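# Put a slip sheet and a module in every crate

## Task

Every crate must end up with exactly one slip sheet (a thin flat sheet) lying flat on its floor and exactly one module (a small metal block) standing on top of that sheet, kept the same side up as it is now. Once that is done, return each tool to the stand slot it came from, release it, and take the arm well away from the tools; a tool still locked on counts as part of the arm.

## Robot and tools

Robot: a single six-joint UR7e-type arm with a tool changer on its wrist. Three tools live in a stand: grip50 (a two-finger gripper, 50 mm stroke), grip85 (a two-finger gripper, 85 mm stroke) and cup (a suction cup). The cameras are cam_high (896x504), cam_low (896x504) and cam_wrist (504x504, fisheye, on the wrist).

Frames: the scene frame has its origin on the table top straight below the arm base, +z up, and +y to the left when looking along +x. Positions are in metres. The reported end_effector_position is always the centre of the changer's flat face, with or without a tool; the face's z axis points out, away from the arm. Tool points, in mm on the face's own x, y, z axes: grip50 grips at (0, -25, 180); grip85 at (0, 0, 173) when closed and 13 mm closer when wide open; the cup rim centre is at (0, 0, 175). Both grippers close along the face's x axis.

Row format (used by execute_actions and move): 15 numbers in this order: x, y, z, qw, qx, qy, qz, lock, grip50_position, grip50_force_limit, grip50_speed, grip85_position, grip85_force_limit, grip85_speed, cup_suction. The first seven are an absolute pose of the changer face in the scene frame (metres, then a unit quaternion with w first). The last eight are scaled to -1..1. Resend the desired quaternion in every row rather than copying a possibly drifted reported one. A target more than 0.6 m from the face's current position along any face axis is rejected.

lock: positive locks onto a plate resting on the face, negative unlocks, 0 keeps the previous command; each takes about 1 s. Gripper positions: +1 fully open; grip50 pads meet near -0.65, grip85 near -0.8; -1 means close until blocked (use -1 to grip and keep it there). force_limit: -1 is about 20 N per pad, +1 about 185 N (grip50) or 235 N (grip85). speed: -1 about 20 mm/s, +1 about 150 mm/s. cup_suction above 0.01 is on, otherwise off with venting; it persists between actions. Tool fields only act while tool_id shows that tool and it is ready.

execute_actions(actions): a list of actions; each action is a list of 1 to 15 rows, one per 1/30 s step; a short action repeats its last row to fill 15 steps. An empty list just returns the state and images. Each step's commanded pose is clipped to within 100 mm and 16 degrees of the measured pose, so far targets need several actions.

move(target, speed, stop_force, blocking): target is one row as above, an absolute pose; the face travels a straight path to it. speed is in m/s, 0.002 to 0.5 (default 0.25), rotation capped at twice that in rad/s. stop_force (9 to 40 N, optional) halts the path when the wrist senses that much extra push along the direction of travel; use it only with very slow, non-rotating approaches, and omit it when moving away from something you press on. blocking=false returns after 0.5 s; then call wait or stop before other motion. The result adds a move: line: done, off_target, moving, held, fault, or contact (stopped by stop_force), plus limits such as paced (pose clipped) or held (a check blocked steps), and the distance left to target.

wait(seconds): 0 to 10, lets time pass holding the last command. stop(): brakes a running move. zoom_image(camera, region): region is [x0, y0, x1, y1] pixels, at most 504x504. read_manual(section): licence text only. finished_scene(scene): ends the current scene; pass its number; irreversible.

Results: the state gives face pose, velocities, joint positions, wrist force and torque (on the face's axes; noisy, offsets up to about 4 N, saturating near 50 N), tool_id, plate_near, locked, unlocked, in_stand, unlock_refused, gripper readings and cup readings. Hand target is where the controller is currently steering. A pose unreachable line means the clearance check altered or blocked the command. object_status: 0 moving, 1 blocked while opening, 2 blocked while closing (a grip), 3 reached target or pads met (also possible for thin items). grip50 opening in mm is about (250 - grip50_position_measured) x 0.202; grip85 counts: 78 is 60 mm, 130 is 40 mm, 180 is 20 mm, 230 pads touching. cup_suction_measured near 1 means strong vacuum; cup_part_present turns 1 at 0.50.

Tool changing: align the face onto the tool plate within about 1 mm and 1 degree, with the face's -y axis toward the fork's open side. When plate_near is 1, send lock +1 and wait for locked 1. The tool then initialises (readings n/a); a gripper closes and reopens on its own, so hold nothing then. To remove a tool from its slot, raise it 10 to 30 mm (about 20), slide it at least 110 mm out in the face's -y direction, then lift. Return it by the reverse path; when in_stand is 1, hold still, send lock -1, wait for unlocked 1, then leave. Unlocking anywhere else is refused. Slots are 180 mm apart; fork arms sit 40 to 70 mm either side along face x, reach 45 mm toward the open side, and their tops lie 18 mm below a hung plate's face.

Cup use: seal the whole rim on a smooth flat face away from edges; the cup shortens up to about 12 mm under vacuum. Release by setting the object down and switching suction off, then rise 15 mm.

Avoid: contacts of 150 N or joint torques at their limits (wrist joints 26.6 N m, others 142 N m) cause a 10 s fault stop; the arm is stiff, so never aim past a firm surface without stop_force and slow speed. Do not drop, slam or hard-push things, fast moves can shake objects loose, and nothing may leave the table. Loose objects may be nudged occasionally. Long holding of loads heats motors (warning at 70 C, brake lock at 85 C). The arm lags commands by about 0.17 s and may not reach a far target before the result returns.

Each tool is called after ">>>" by a JSON object that holds its "op" and its "data".

## Session

>>> {"op": "execute_actions", "data": {"actions": []}}

Scene clock: 0.00 s.
end_effector_position=(+0.4601, -0.2613, +0.2921) locked=0 unlocked=1 plate_near=0 in_stand=0 unlock_refused=0 tool_id=none grip50_position_measured=n/a grip50_object_status=n/a grip85_position_measured=n/a grip85_object_status=n/a cup_suction_measured=n/a cup_part_present=n/a end_effector_quat_wxyz=(-0.048, +0.738, +0.185, +0.647) end_effector_velocity=(-0.000, +0.001, +0.000) end_effector_angular_velocity=(+0.001, -0.000, +0.001)
Joint positions: [-1.065 -1.116  2.266 -3.49  -0.222 -0.961]
Joint velocities: [ 0.    -0.001  0.001 -0.     0.001  0.001]
Wrist force (N, on the end effector, along its own x y z axes, offset not removed): no reading
Wrist torque (N m, same axes, about the end effector's origin, offset not removed): no reading
Hand target: +0.460, -0.261, +0.292; -0.048, +0.738, +0.185, +0.647

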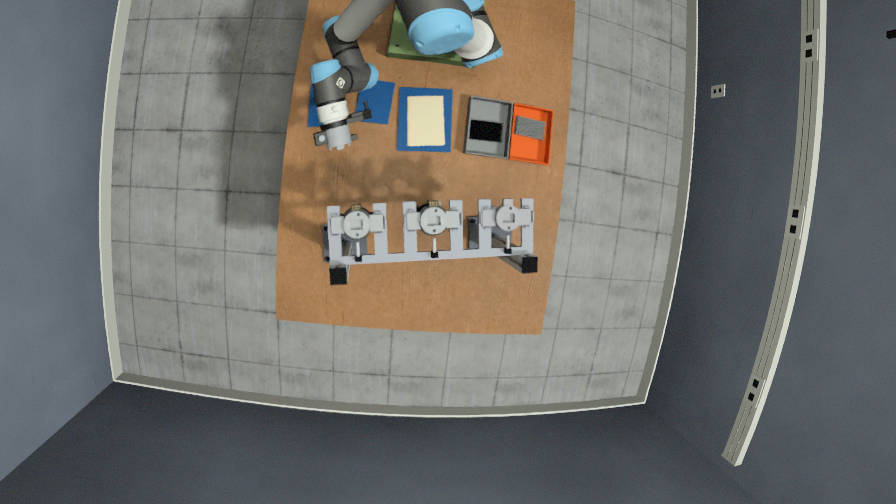

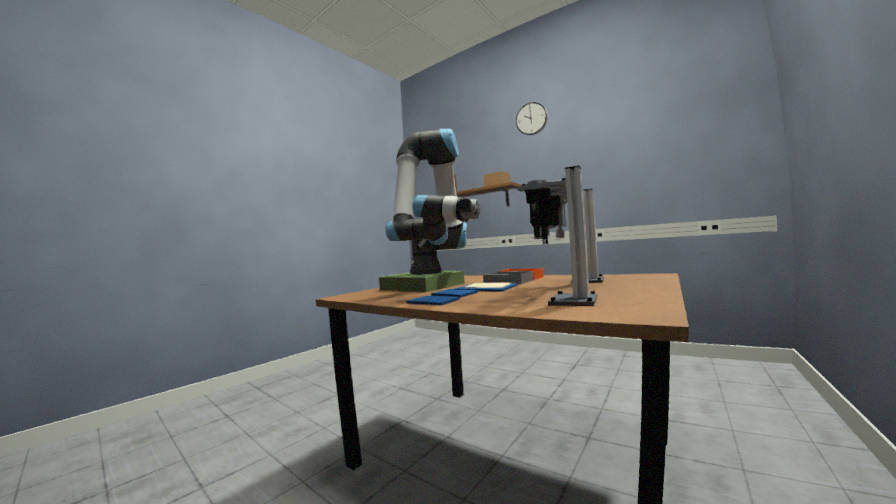

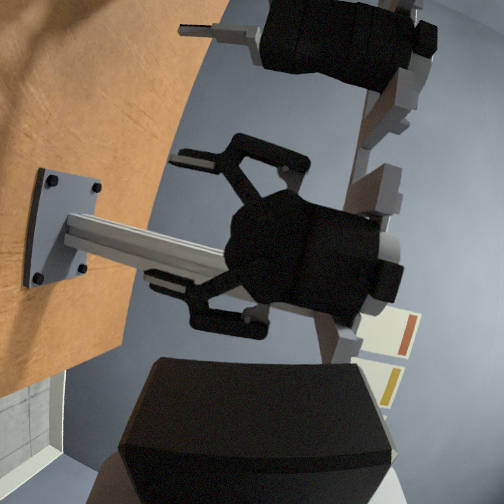

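>>> {"op": "move", "data": {"target": [0.45,-0.1,0.55,0,0.707,0.707,0,0,1,0,0,1,0,0,0]}}

>>> {"op": "move", "data": {"target": [0.62,-0.03,0.55,0,0.707,0.707,0,0,1,0,0,1,0,0,0]}}

>>> {"op": "zoom_image", "data": {"camera": "cam_high", "region": [290,60,590,290]}}

Scene clock: 6.73 s.
end_effector_position=(+0.4495, -0.1001, +0.5494) locked=0 unlocked=1 plate_near=0 in_stand=0 unlock_refused=0 tool_id=none grip50_position_measured=n/a grip50_object_status=n/a grip85_position_measured=n/a grip85_object_status=n/a cup_suction_measured=n/a cup_part_present=n/a end_effector_quat_wxyz=(-0.000, +0.708, +0.706, -0.000) end_effector_velocity=(+0.000, +0.000, +0.001) end_effector_angular_velocity=(-0.005, +0.006, -0.000)
Joint positions: [-0.482 -1.679  1.518 -1.41  -1.572 -2.081]
Joint velocities: [ 0.003  0.003 -0.006  0.005 -0.007  0.003]
Wrist force (N, on the end effector, along its own x y z axes, offset not removed): [-4.2 4.1 -3.4]
Wrist torque (N m, same axes, about the end effector's origin, offset not removed): [0.32 0.26 0.04]
Hand target: +0.450, -0.100, +0.549; -0.000, +0.708, +0.706, -0.001
Off the commanded pose: 0.001 m, 0 deg.
move: done

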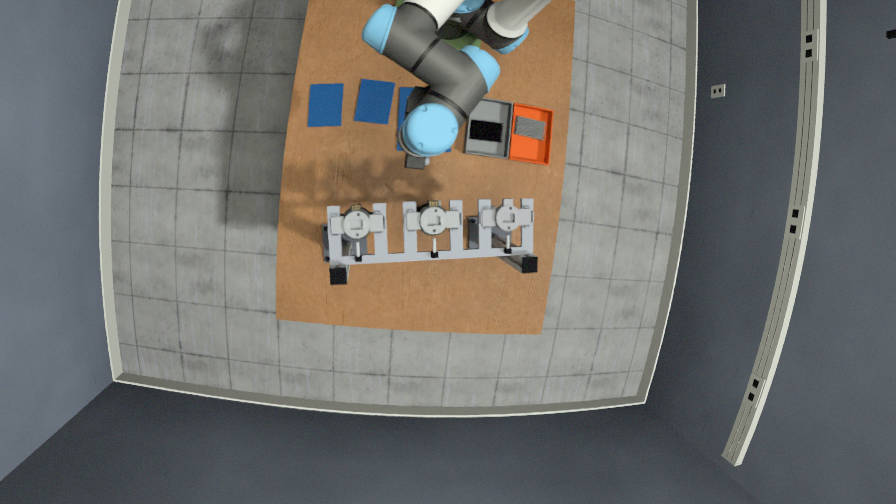

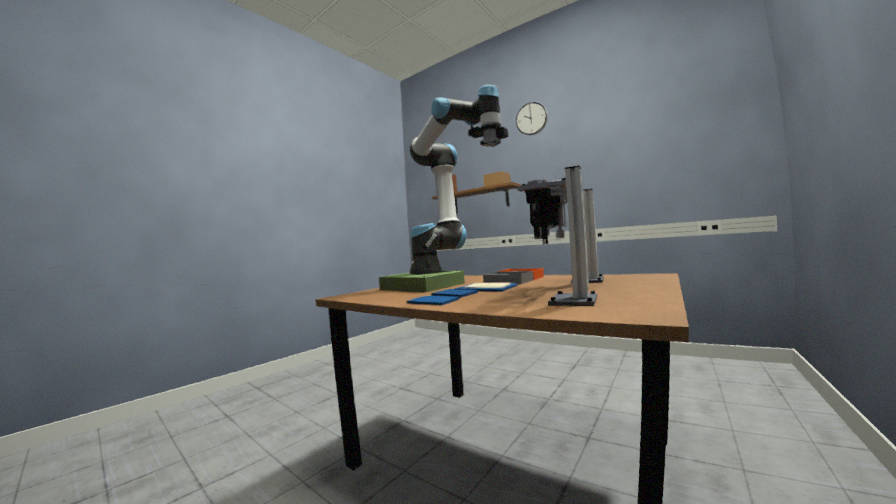

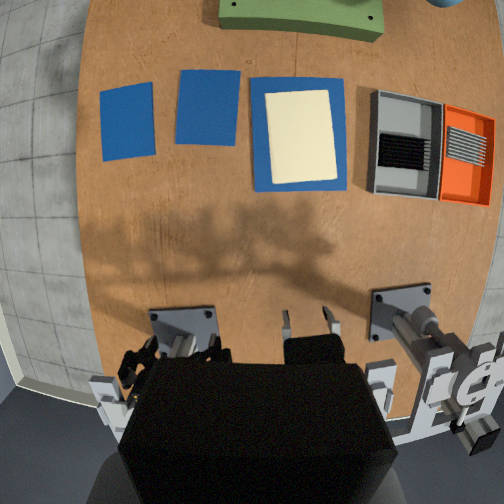

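Scene clock: 8.07 s.
end_effector_position=(+0.6196, -0.0299, +0.5501) locked=0 unlocked=1 plate_near=0 in_stand=0 unlock_refused=0 tool_id=none grip50_position_measured=n/a grip50_object_status=n/a grip85_position_measured=n/a grip85_object_status=n/a cup_suction_measured=n/a cup_part_present=n/a end_effector_quat_wxyz=(-0.000, +0.707, +0.707, -0.000) end_effector_velocity=(+0.002, -0.000, +0.000) end_effector_angular_velocity=(-0.000, +0.002, -0.002)
Joint positions: [-0.234 -1.279  1.077 -1.368 -1.572 -1.835]
Joint velocities: [ 0.     0.006 -0.008  0.004 -0.001  0.002]
Wrist force (N, on the end effector, along its own x y z axes, offset not removed): [-1.4 1.2 0.5]
Wrist torque (N m, same axes, about the end effector's origin, offset not removed): [0.05 0.11 0.04]
Hand target: +0.620, -0.030, +0.550; -0.000, +0.707, +0.707, -0.000
Off the commanded pose: 0.000 m, 0 deg.
move: done

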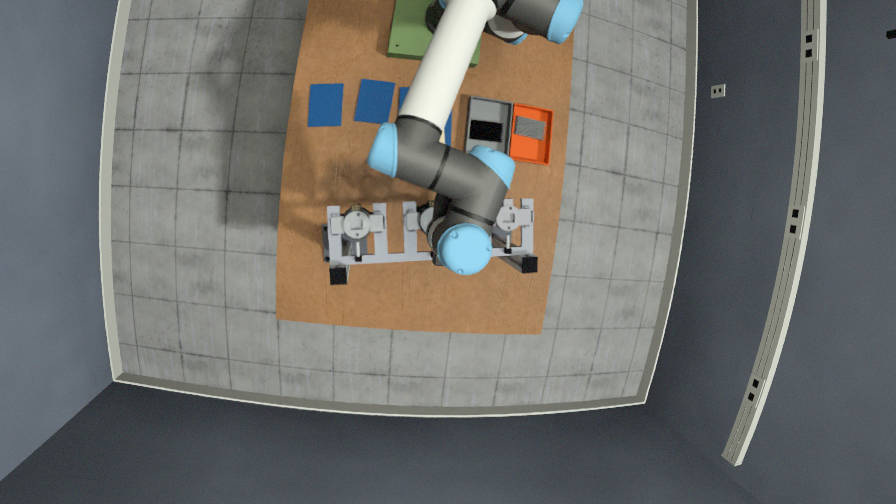

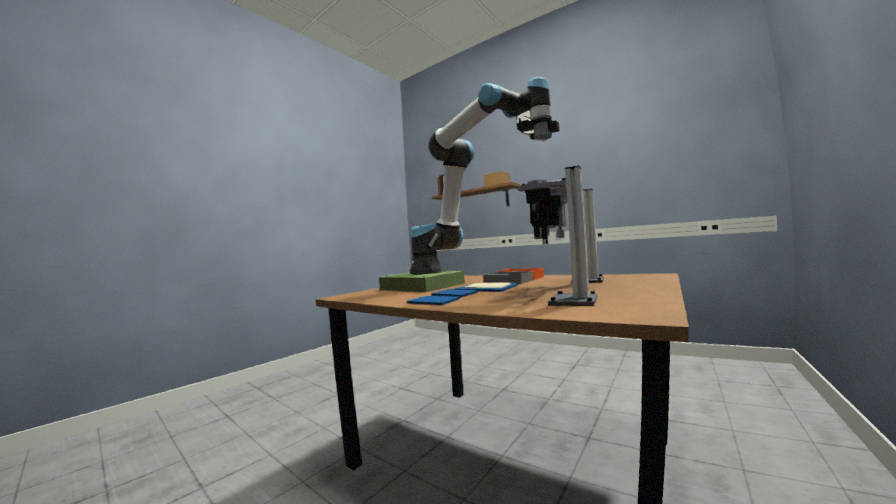

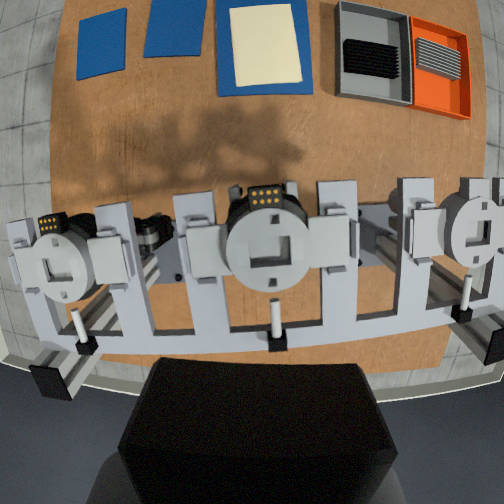

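Region (290, 60, 590, 290) of cam_high's 896x504 image, scaled by 1.680, with more detail than that image has; it fills the top 386 rows of this view, and the rest is white.

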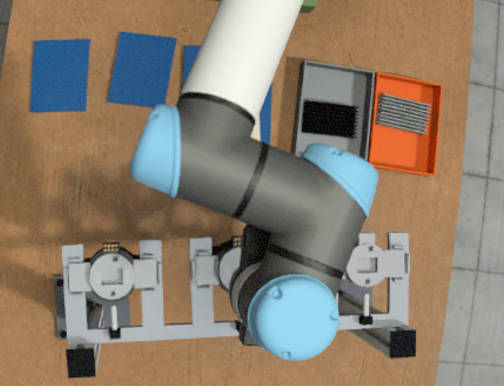

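>>> {"op": "move", "data": {"target": [0.635,-0.2,0.44,0,0.676,0.737,0,0,1,0,0,1,0,0,0]}}

>>> {"op": "move", "data": {"target": [0.604,0.159,0.44,0,0.676,0.737,0,0,1,0,0,1,0,0,0]}}

Scene clock: 11.90 s.
end_effector_position=(+0.6353, -0.1997, +0.4401) locked=0 unlocked=1 plate_near=0 in_stand=0 unlock_refused=0 tool_id=none grip50_position_measured=n/a grip50_object_status=n/a grip85_position_measured=n/a grip85_object_status=n/a cup_suction_measured=n/a cup_part_present=n/a end_effector_quat_wxyz=(+0.000, +0.676, +0.737, +0.000) end_effector_velocity=(+0.000, -0.002, -0.001) end_effector_angular_velocity=(-0.000, -0.001, +0.001)
Joint positions: [-0.476 -1.182  1.227 -1.616 -1.571 -2.163]
Joint velocities: [-0.003  0.002 -0.001 -0.002  0.    -0.004]
Wrist force (N, on the end effector, along its own x y z axes, offset not removed): [-1.9 0.2 -1.5]
Wrist torque (N m, same axes, about the end effector's origin, offset not removed): [-0.01 0.03 0.00]
Hand target: +0.635, -0.200, +0.440; +0.000, +0.676, +0.737, +0.000
Off the commanded pose: 0.000 m, 0 deg.
move: done

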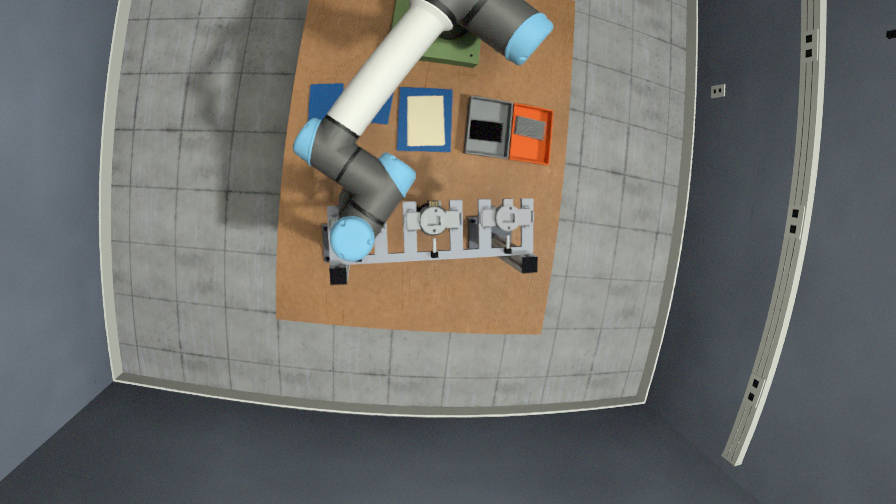

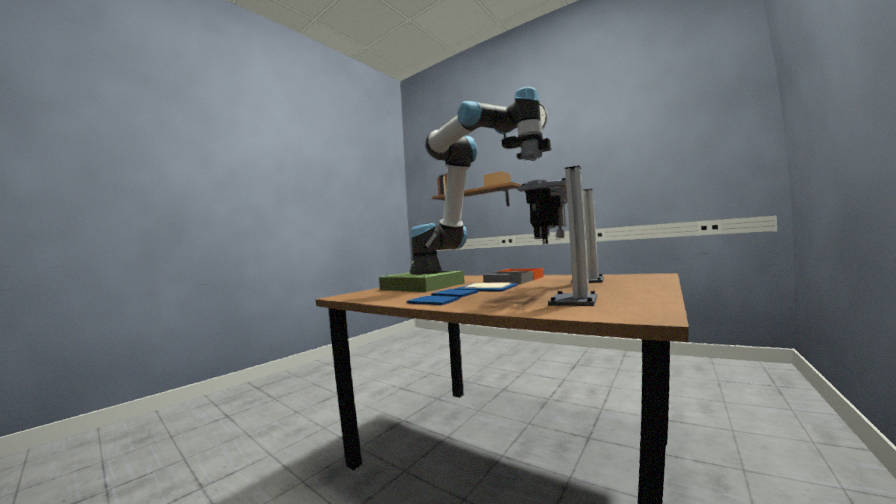

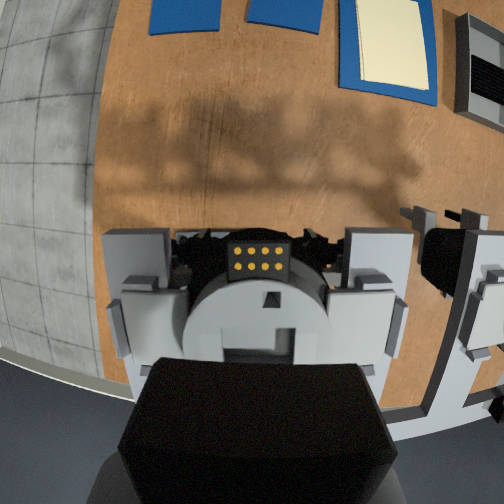

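Scene clock: 13.90 s.
end_effector_position=(+0.6032, +0.1584, +0.4400) locked=0 unlocked=1 plate_near=0 in_stand=0 unlock_refused=0 tool_id=none grip50_position_measured=n/a grip50_object_status=n/a grip85_position_measured=n/a grip85_object_status=n/a cup_suction_measured=n/a cup_part_present=n/a end_effector_quat_wxyz=(-0.000, +0.676, +0.737, -0.001) end_effector_velocity=(+0.000, +0.001, -0.000) end_effector_angular_velocity=(-0.001, -0.000, -0.002)
Joint positions: [ 0.072 -1.287  1.369 -1.652 -1.572 -1.615]
Joint velocities: [ 0.002  0.002 -0.002  0.    -0.001  0.004]
Wrist force (N, on the end effector, along its own x y z axes, offset not removed): [-2.9 -1.0 2.6]
Wrist torque (N m, same axes, about the end effector's origin, offset not removed): [-0.08 0.05 0.14]
Hand target: +0.603, +0.159, +0.440; -0.000, +0.676, +0.737, -0.001
Off the commanded pose: 0.001 m, 0 deg.
move: done

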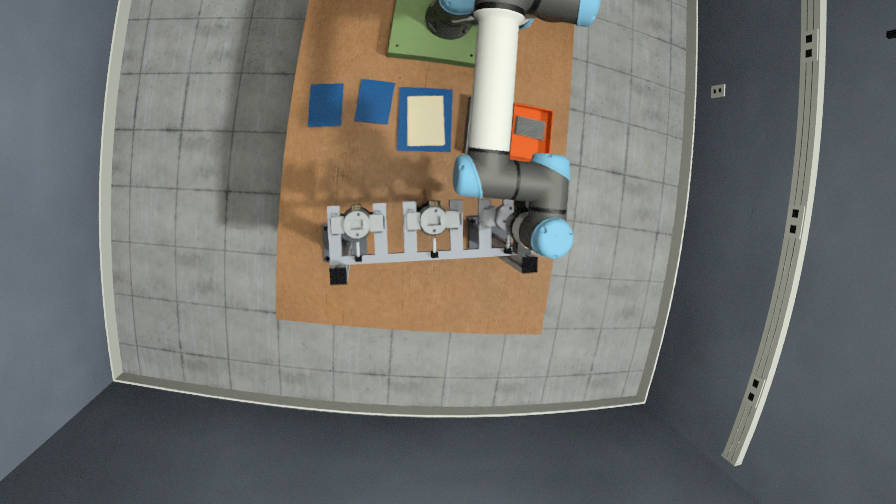

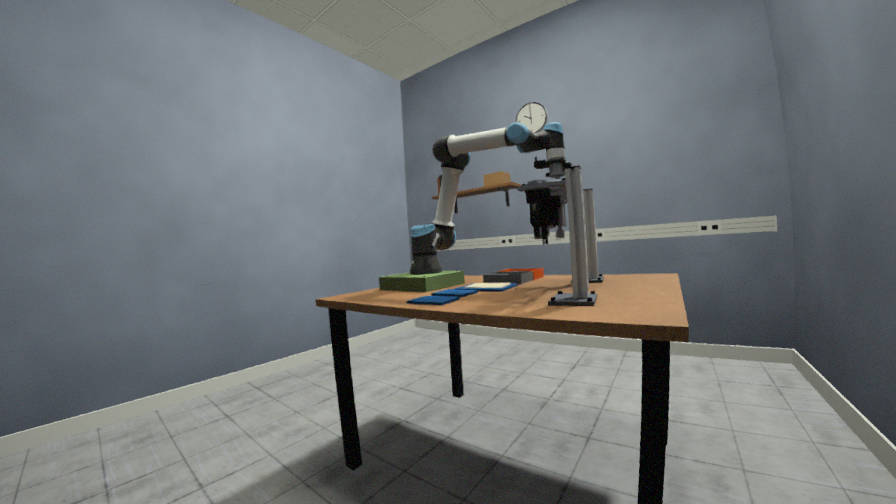

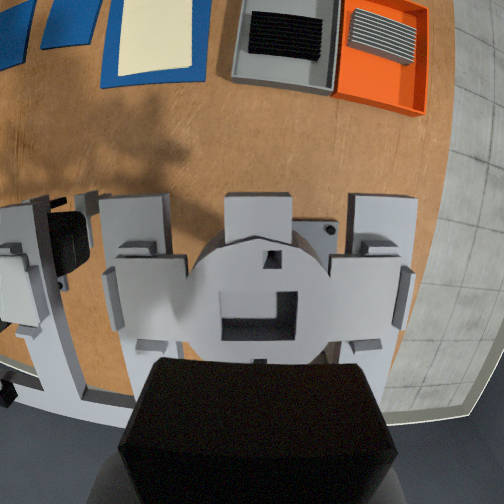

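>>> {"op": "move", "data": {"target": [0.643,-0.199,0.44,0,0.658,0.753,0,0,1,0,0,1,0,0,0]}}

>>> {"op": "move", "data": {"target": [0.643,-0.199,0.385,0,0.658,0.753,0,0,1,0,0,1,0,0,0], "speed": 0.05}}

>>> {"op": "move", "data": {"target": [0.643,-0.199,0.33,0,0.658,0.753,0,0,1,0,0,1,0,0,0], "speed": 0.006, "stop_force": 10}}

>>> {"op": "zoom_image", "data": {"camera": "cam_low", "region": [490,140,610,230]}}

Scene clock: 18.13 s.
end_effector_position=(+0.6437, -0.1984, +0.4400) locked=0 unlocked=1 plate_near=0 in_stand=0 unlock_refused=0 tool_id=none grip50_position_measured=n/a grip50_object_status=n/a grip85_position_measured=n/a grip85_object_status=n/a cup_suction_measured=n/a cup_part_present=n/a end_effector_quat_wxyz=(+0.000, +0.658, +0.753, +0.001) end_effector_velocity=(+0.000, -0.002, +0.000) end_effector_angular_velocity=(-0.000, +0.000, -0.001)
Joint positions: [-0.468 -1.163  1.2   -1.608 -1.57  -2.204]
Joint velocities: [-0.003  0.003 -0.005  0.002 -0.    -0.002]
Wrist force (N, on the end effector, along its own x y z axes, offset not removed): [-1.6 1.4 -2.8]
Wrist torque (N m, same axes, about the end effector's origin, offset not removed): [0.30 0.20 0.27]
Hand target: +0.644, -0.199, +0.440; +0.000, +0.658, +0.753, +0.001
Off the commanded pose: 0.001 m, 0 deg.
move: done

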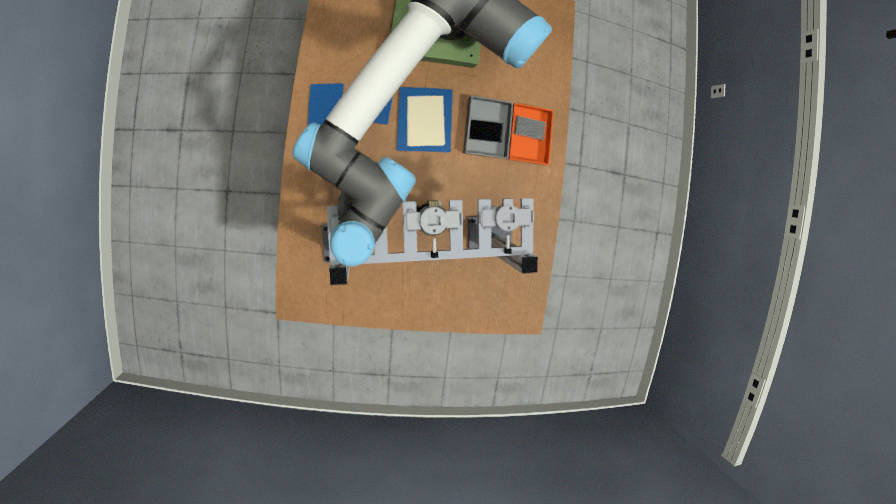

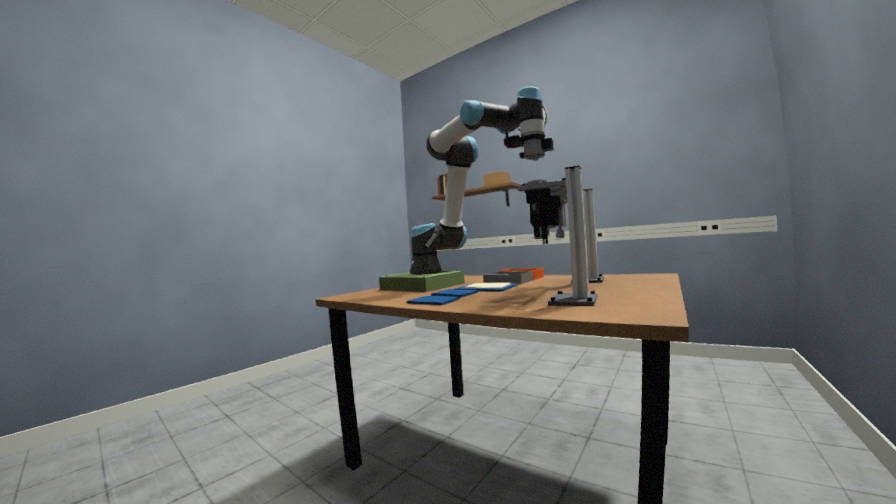

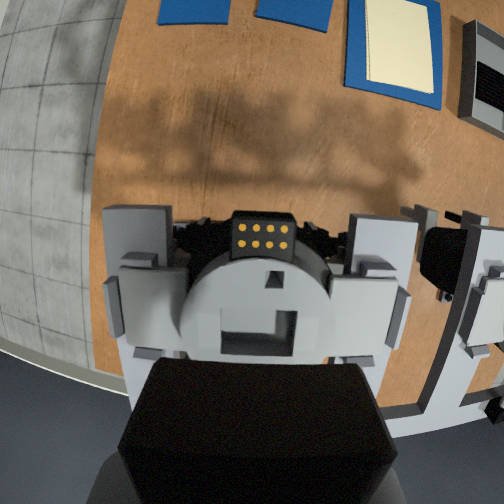

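Scene clock: 19.60 s.
end_effector_position=(+0.6430, -0.1990, +0.3852) locked=0 unlocked=1 plate_near=0 in_stand=0 unlock_refused=0 tool_id=none grip50_position_measured=n/a grip50_object_status=n/a grip85_position_measured=n/a grip85_object_status=n/a cup_suction_measured=n/a cup_part_present=n/a end_effector_quat_wxyz=(-0.000, +0.658, +0.753, +0.000) end_effector_velocity=(-0.000, -0.001, -0.002) end_effector_angular_velocity=(-0.000, -0.000, +0.000)
Joint positions: [-0.469 -1.15   1.321 -1.742 -1.571 -2.204]
Joint velocities: [-0.001  0.     0.004 -0.004  0.    -0.001]
Wrist force (N, on the end effector, along its own x y z axes, offset not removed): [-2.0 1.7 -0.8]
Wrist torque (N m, same axes, about the end effector's origin, offset not removed): [0.22 0.26 0.19]
Hand target: +0.643, -0.199, +0.385; -0.000, +0.658, +0.753, +0.000
Off the commanded pose: 0.000 m, 0 deg.
move: done

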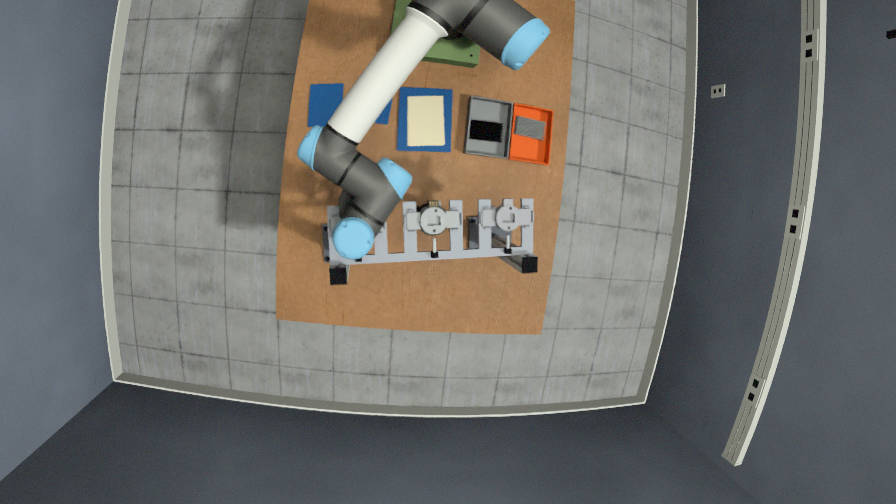

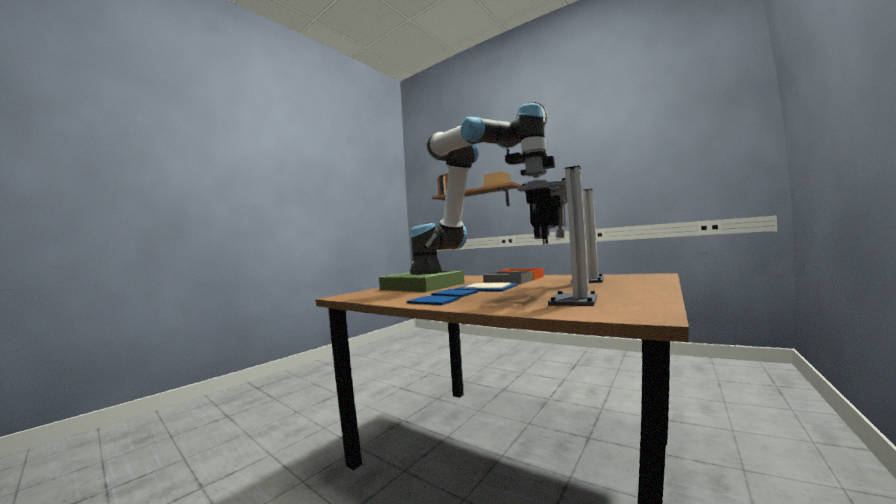

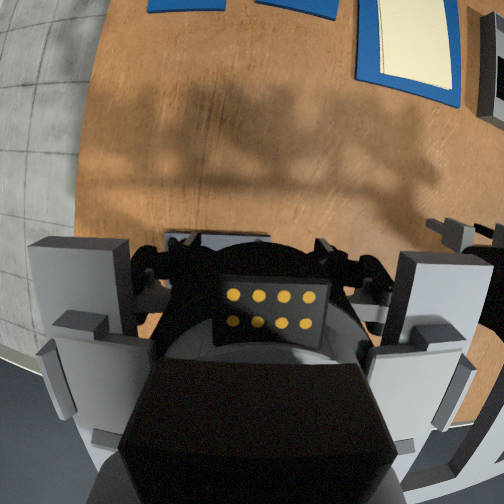

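Scene clock: 22.47 s.
end_effector_position=(+0.6430, -0.1990, +0.3702) locked=0 unlocked=1 plate_near=0 in_stand=0 unlock_refused=0 tool_id=none grip50_position_measured=n/a grip50_object_status=n/a grip85_position_measured=n/a grip85_object_status=n/a cup_suction_measured=n/a cup_part_present=n/a end_effector_quat_wxyz=(+0.000, +0.658, +0.753, +0.000) end_effector_velocity=(-0.000, +0.000, +0.001) end_effector_angular_velocity=(+0.002, +0.003, +0.002)
Joint positions: [-0.469 -1.143  1.35  -1.778 -1.571 -2.204]
Joint velocities: [ 0.    -0.    -0.003  0.006  0.    -0.002]
Wrist force (N, on the end effector, along its own x y z axes, offset not removed): [-2.3 1.7 -25.2]
Wrist torque (N m, same axes, about the end effector's origin, offset not removed): [0.26 -0.39 -0.07]
Hand target: +0.643, -0.199, +0.370; +0.000, +0.658, +0.753, +0.000
Off the commanded pose: 0.040 m, 0 deg.
move: contact

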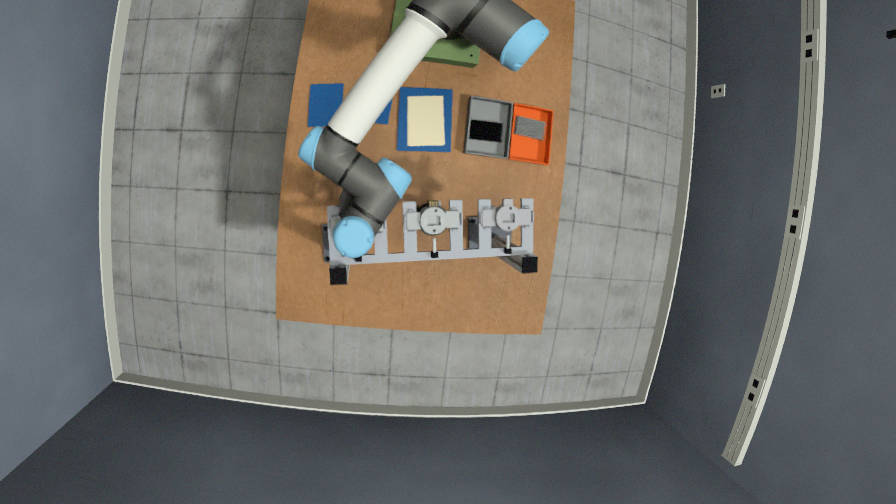

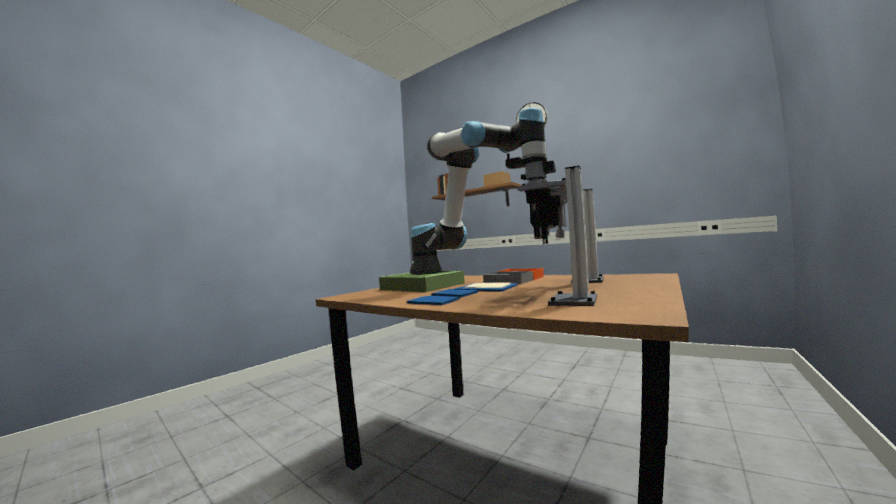

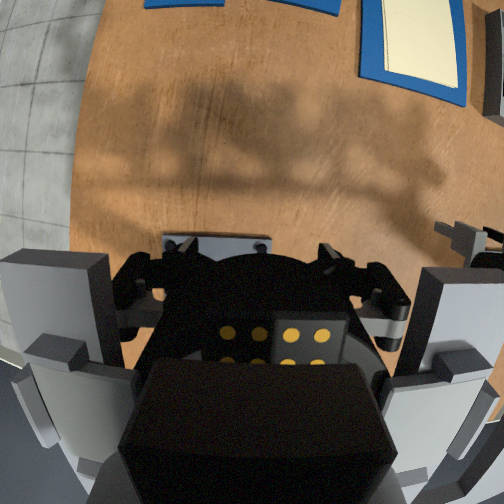

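Region (490, 140, 610, 230) of cam_low's 896x504 image, scaled by 4.200, with more detail than that image has; it fills the top 378 rows of this view, and the rest is white.

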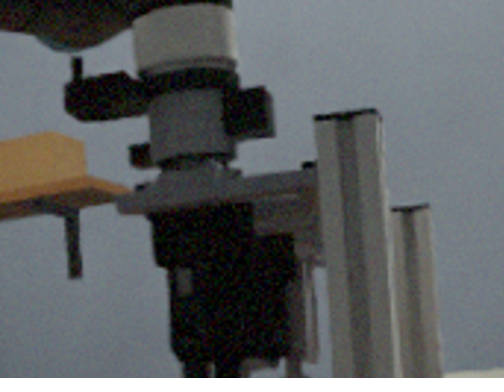

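>>> {"op": "move", "data": {"target": [0.6425,-0.1965,0.373,0,0.6626,0.749,0,0,1,0,0,1,0,0,0], "speed": 0.01}}

>>> {"op": "move", "data": {"target": [0.6425,-0.1965,0.34,0,0.6626,0.749,0,0,1,0,0,1,0,0,0], "speed": 0.005, "stop_force": 10}}

Scene clock: 25.93 s.
end_effector_position=(+0.6425, -0.1966, +0.3729) locked=0 unlocked=1 plate_near=0 in_stand=0 unlock_refused=0 tool_id=none grip50_position_measured=n/a grip50_object_status=n/a grip85_position_measured=n/a grip85_object_status=n/a cup_suction_measured=n/a cup_part_present=n/a end_effector_quat_wxyz=(+0.000, +0.662, +0.749, -0.000) end_effector_velocity=(-0.000, +0.001, +0.001) end_effector_angular_velocity=(+0.000, +0.000, -0.004)
Joint positions: [-0.466 -1.147  1.349 -1.773 -1.571 -2.19 ]
Joint velocities: [ 0.001 -0.001 -0.     0.002 -0.     0.005]
Wrist force (N, on the end effector, along its own x y z axes, offset not removed): [-2.5 -0.2 -2.7]
Wrist torque (N m, same axes, about the end effector's origin, offset not removed): [0.02 0.25 0.01]
Hand target: +0.642, -0.197, +0.373; -0.000, +0.663, +0.749, -0.000
Off the commanded pose: 0.000 m, 0 deg.
move: done

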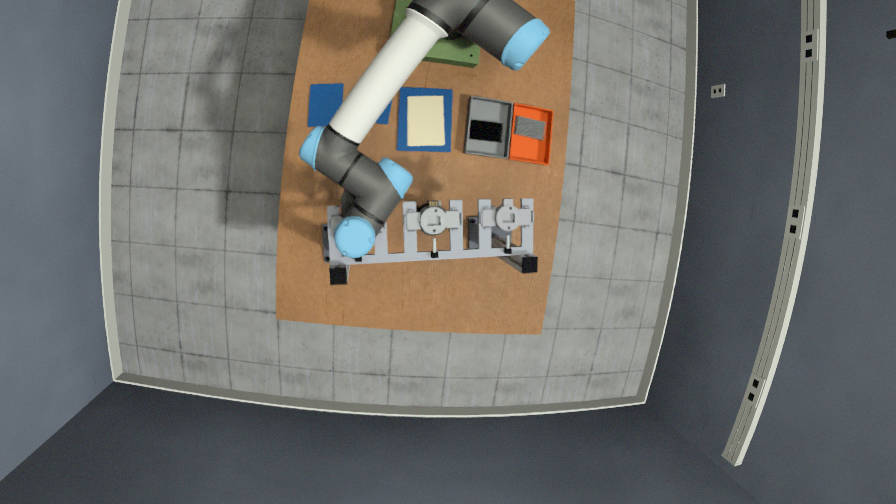

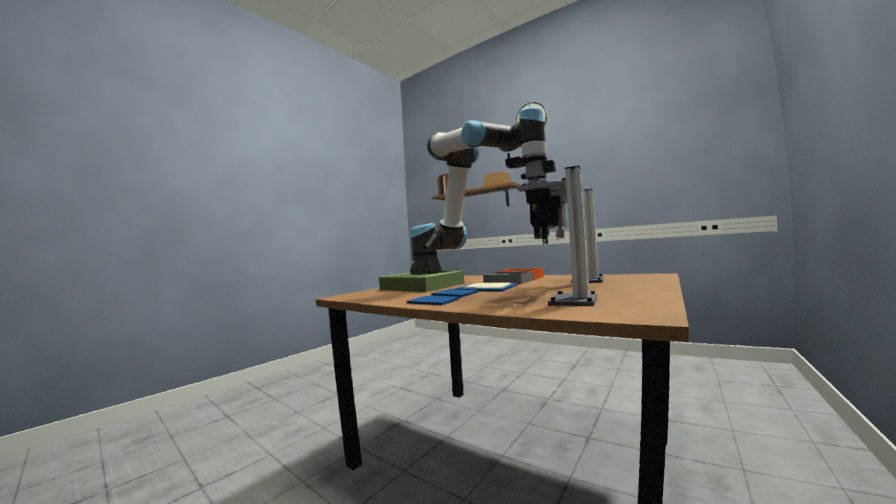

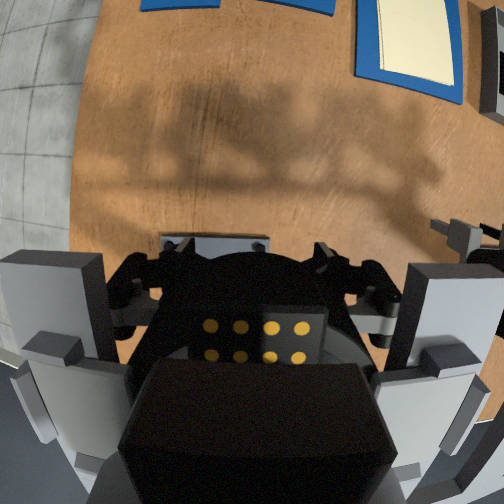

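Scene clock: 27.43 s.
end_effector_position=(+0.6425, -0.1966, +0.3671) locked=0 unlocked=1 plate_near=0 in_stand=0 unlock_refused=0 tool_id=none grip50_position_measured=n/a grip50_object_status=n/a grip85_position_measured=n/a grip85_object_status=n/a cup_suction_measured=n/a cup_part_present=n/a end_effector_quat_wxyz=(-0.000, +0.662, +0.749, -0.000) end_effector_velocity=(+0.000, -0.000, +0.002) end_effector_angular_velocity=(-0.000, +0.000, +0.001)
Joint positions: [-0.466 -1.144  1.36  -1.787 -1.571 -2.19 ]
Joint velocities: [-0.    -0.    -0.004  0.004 -0.    -0.002]
Wrist force (N, on the end effector, along its own x y z axes, offset not removed): [2.0 1.7 -1.4]
Wrist torque (N m, same axes, about the end effector's origin, offset not removed): [-0.04 0.10 0.05]
Hand target: +0.643, -0.197, +0.367; +0.000, +0.662, +0.749, +0.000
Off the commanded pose: 0.027 m, 0 deg.
move: contact

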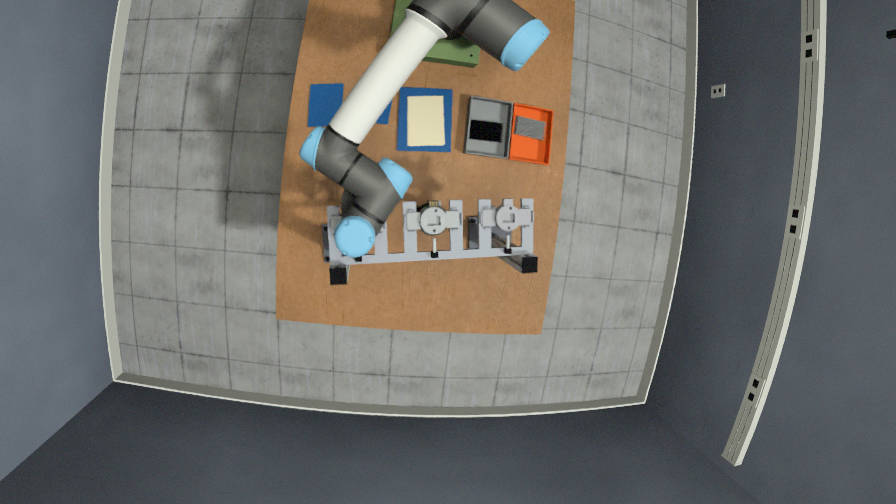

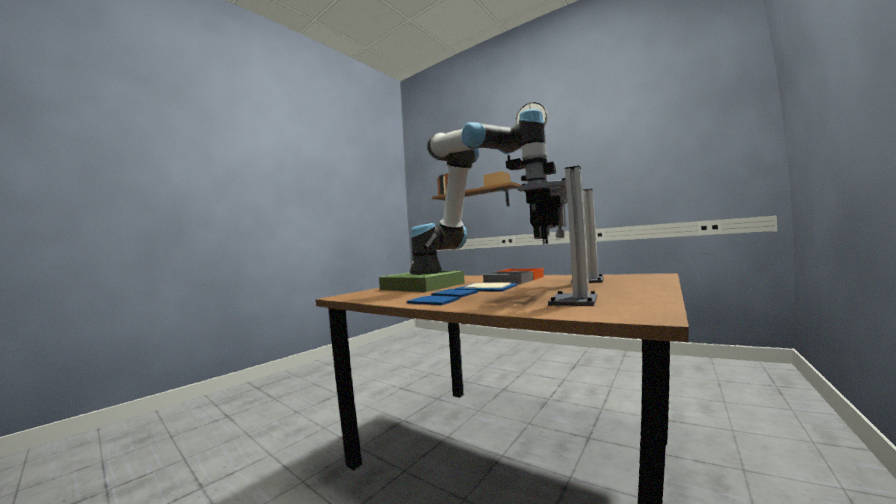

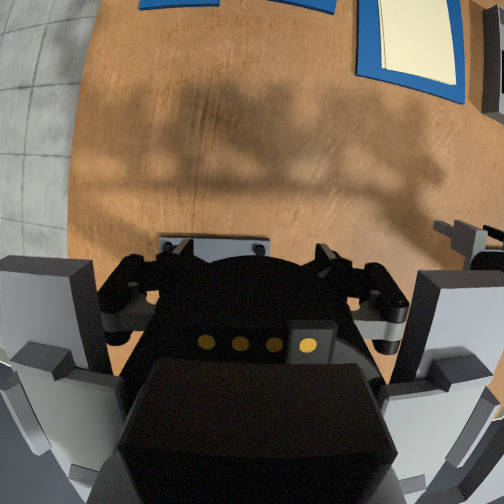

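Partly in.

>>> {"op": "move", "data": {"target": [0.6425,-0.197,0.35,0,0.6626,0.749,0,0,1,0,0,1,0,0,0], "speed": 0.004, "stop_force": 22}}

Scene clock: 31.27 s.
end_effector_position=(+0.6426, -0.1966, +0.3614) locked=0 unlocked=1 plate_near=0 in_stand=1 unlock_refused=0 tool_id=none grip50_position_measured=n/a grip50_object_status=n/a grip85_position_measured=n/a grip85_object_status=n/a cup_suction_measured=n/a cup_part_present=n/a end_effector_quat_wxyz=(+0.000, +0.662, +0.749, +0.000) end_effector_velocity=(-0.000, +0.000, +0.001) end_effector_angular_velocity=(+0.001, +0.002, -0.000)
Joint positions: [-0.466 -1.141  1.371 -1.801 -1.571 -2.19 ]
Joint velocities: [ 0.    -0.    -0.003  0.005 -0.     0.001]
Wrist force (N, on the end effector, along its own x y z axes, offset not removed): [9.3 47.6 -18.3]
Wrist torque (N m, same axes, about the end effector's origin, offset not removed): [-0.75 -0.23 0.01]
Hand target: +0.643, -0.197, +0.362; +0.000, +0.662, +0.749, +0.000
Off the commanded pose: 0.011 m, 0 deg.
move: contact

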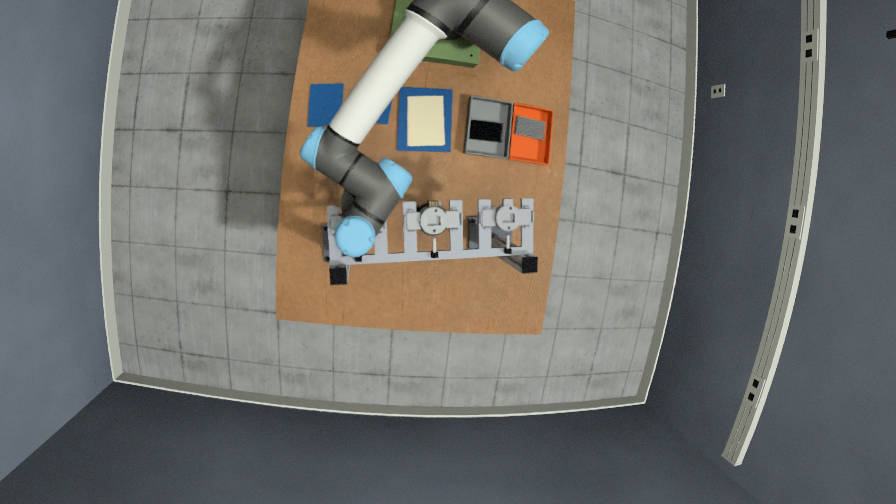

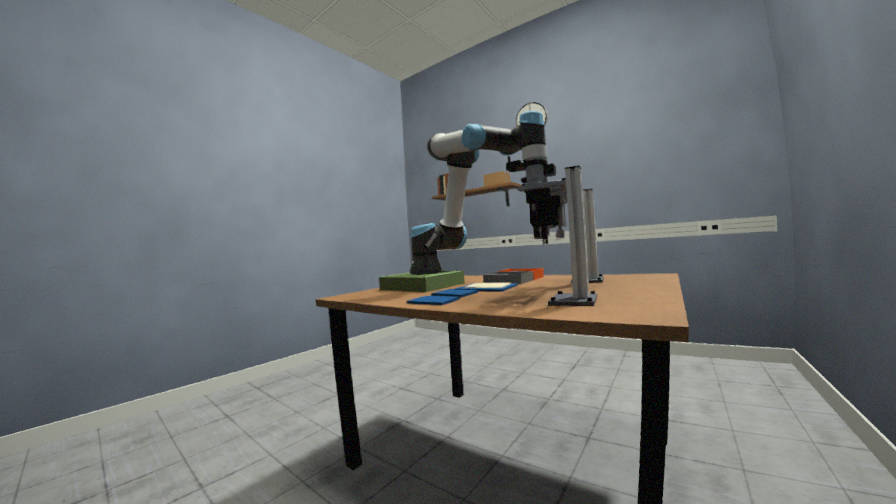

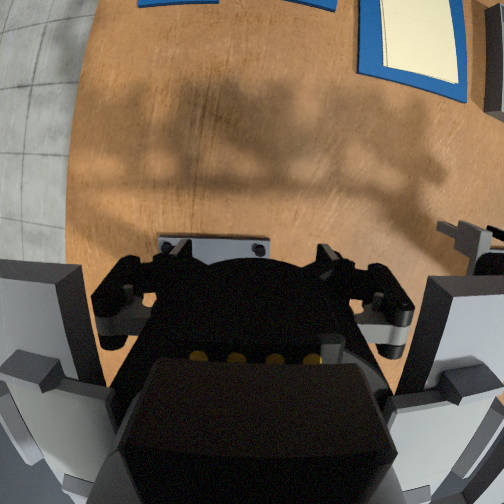

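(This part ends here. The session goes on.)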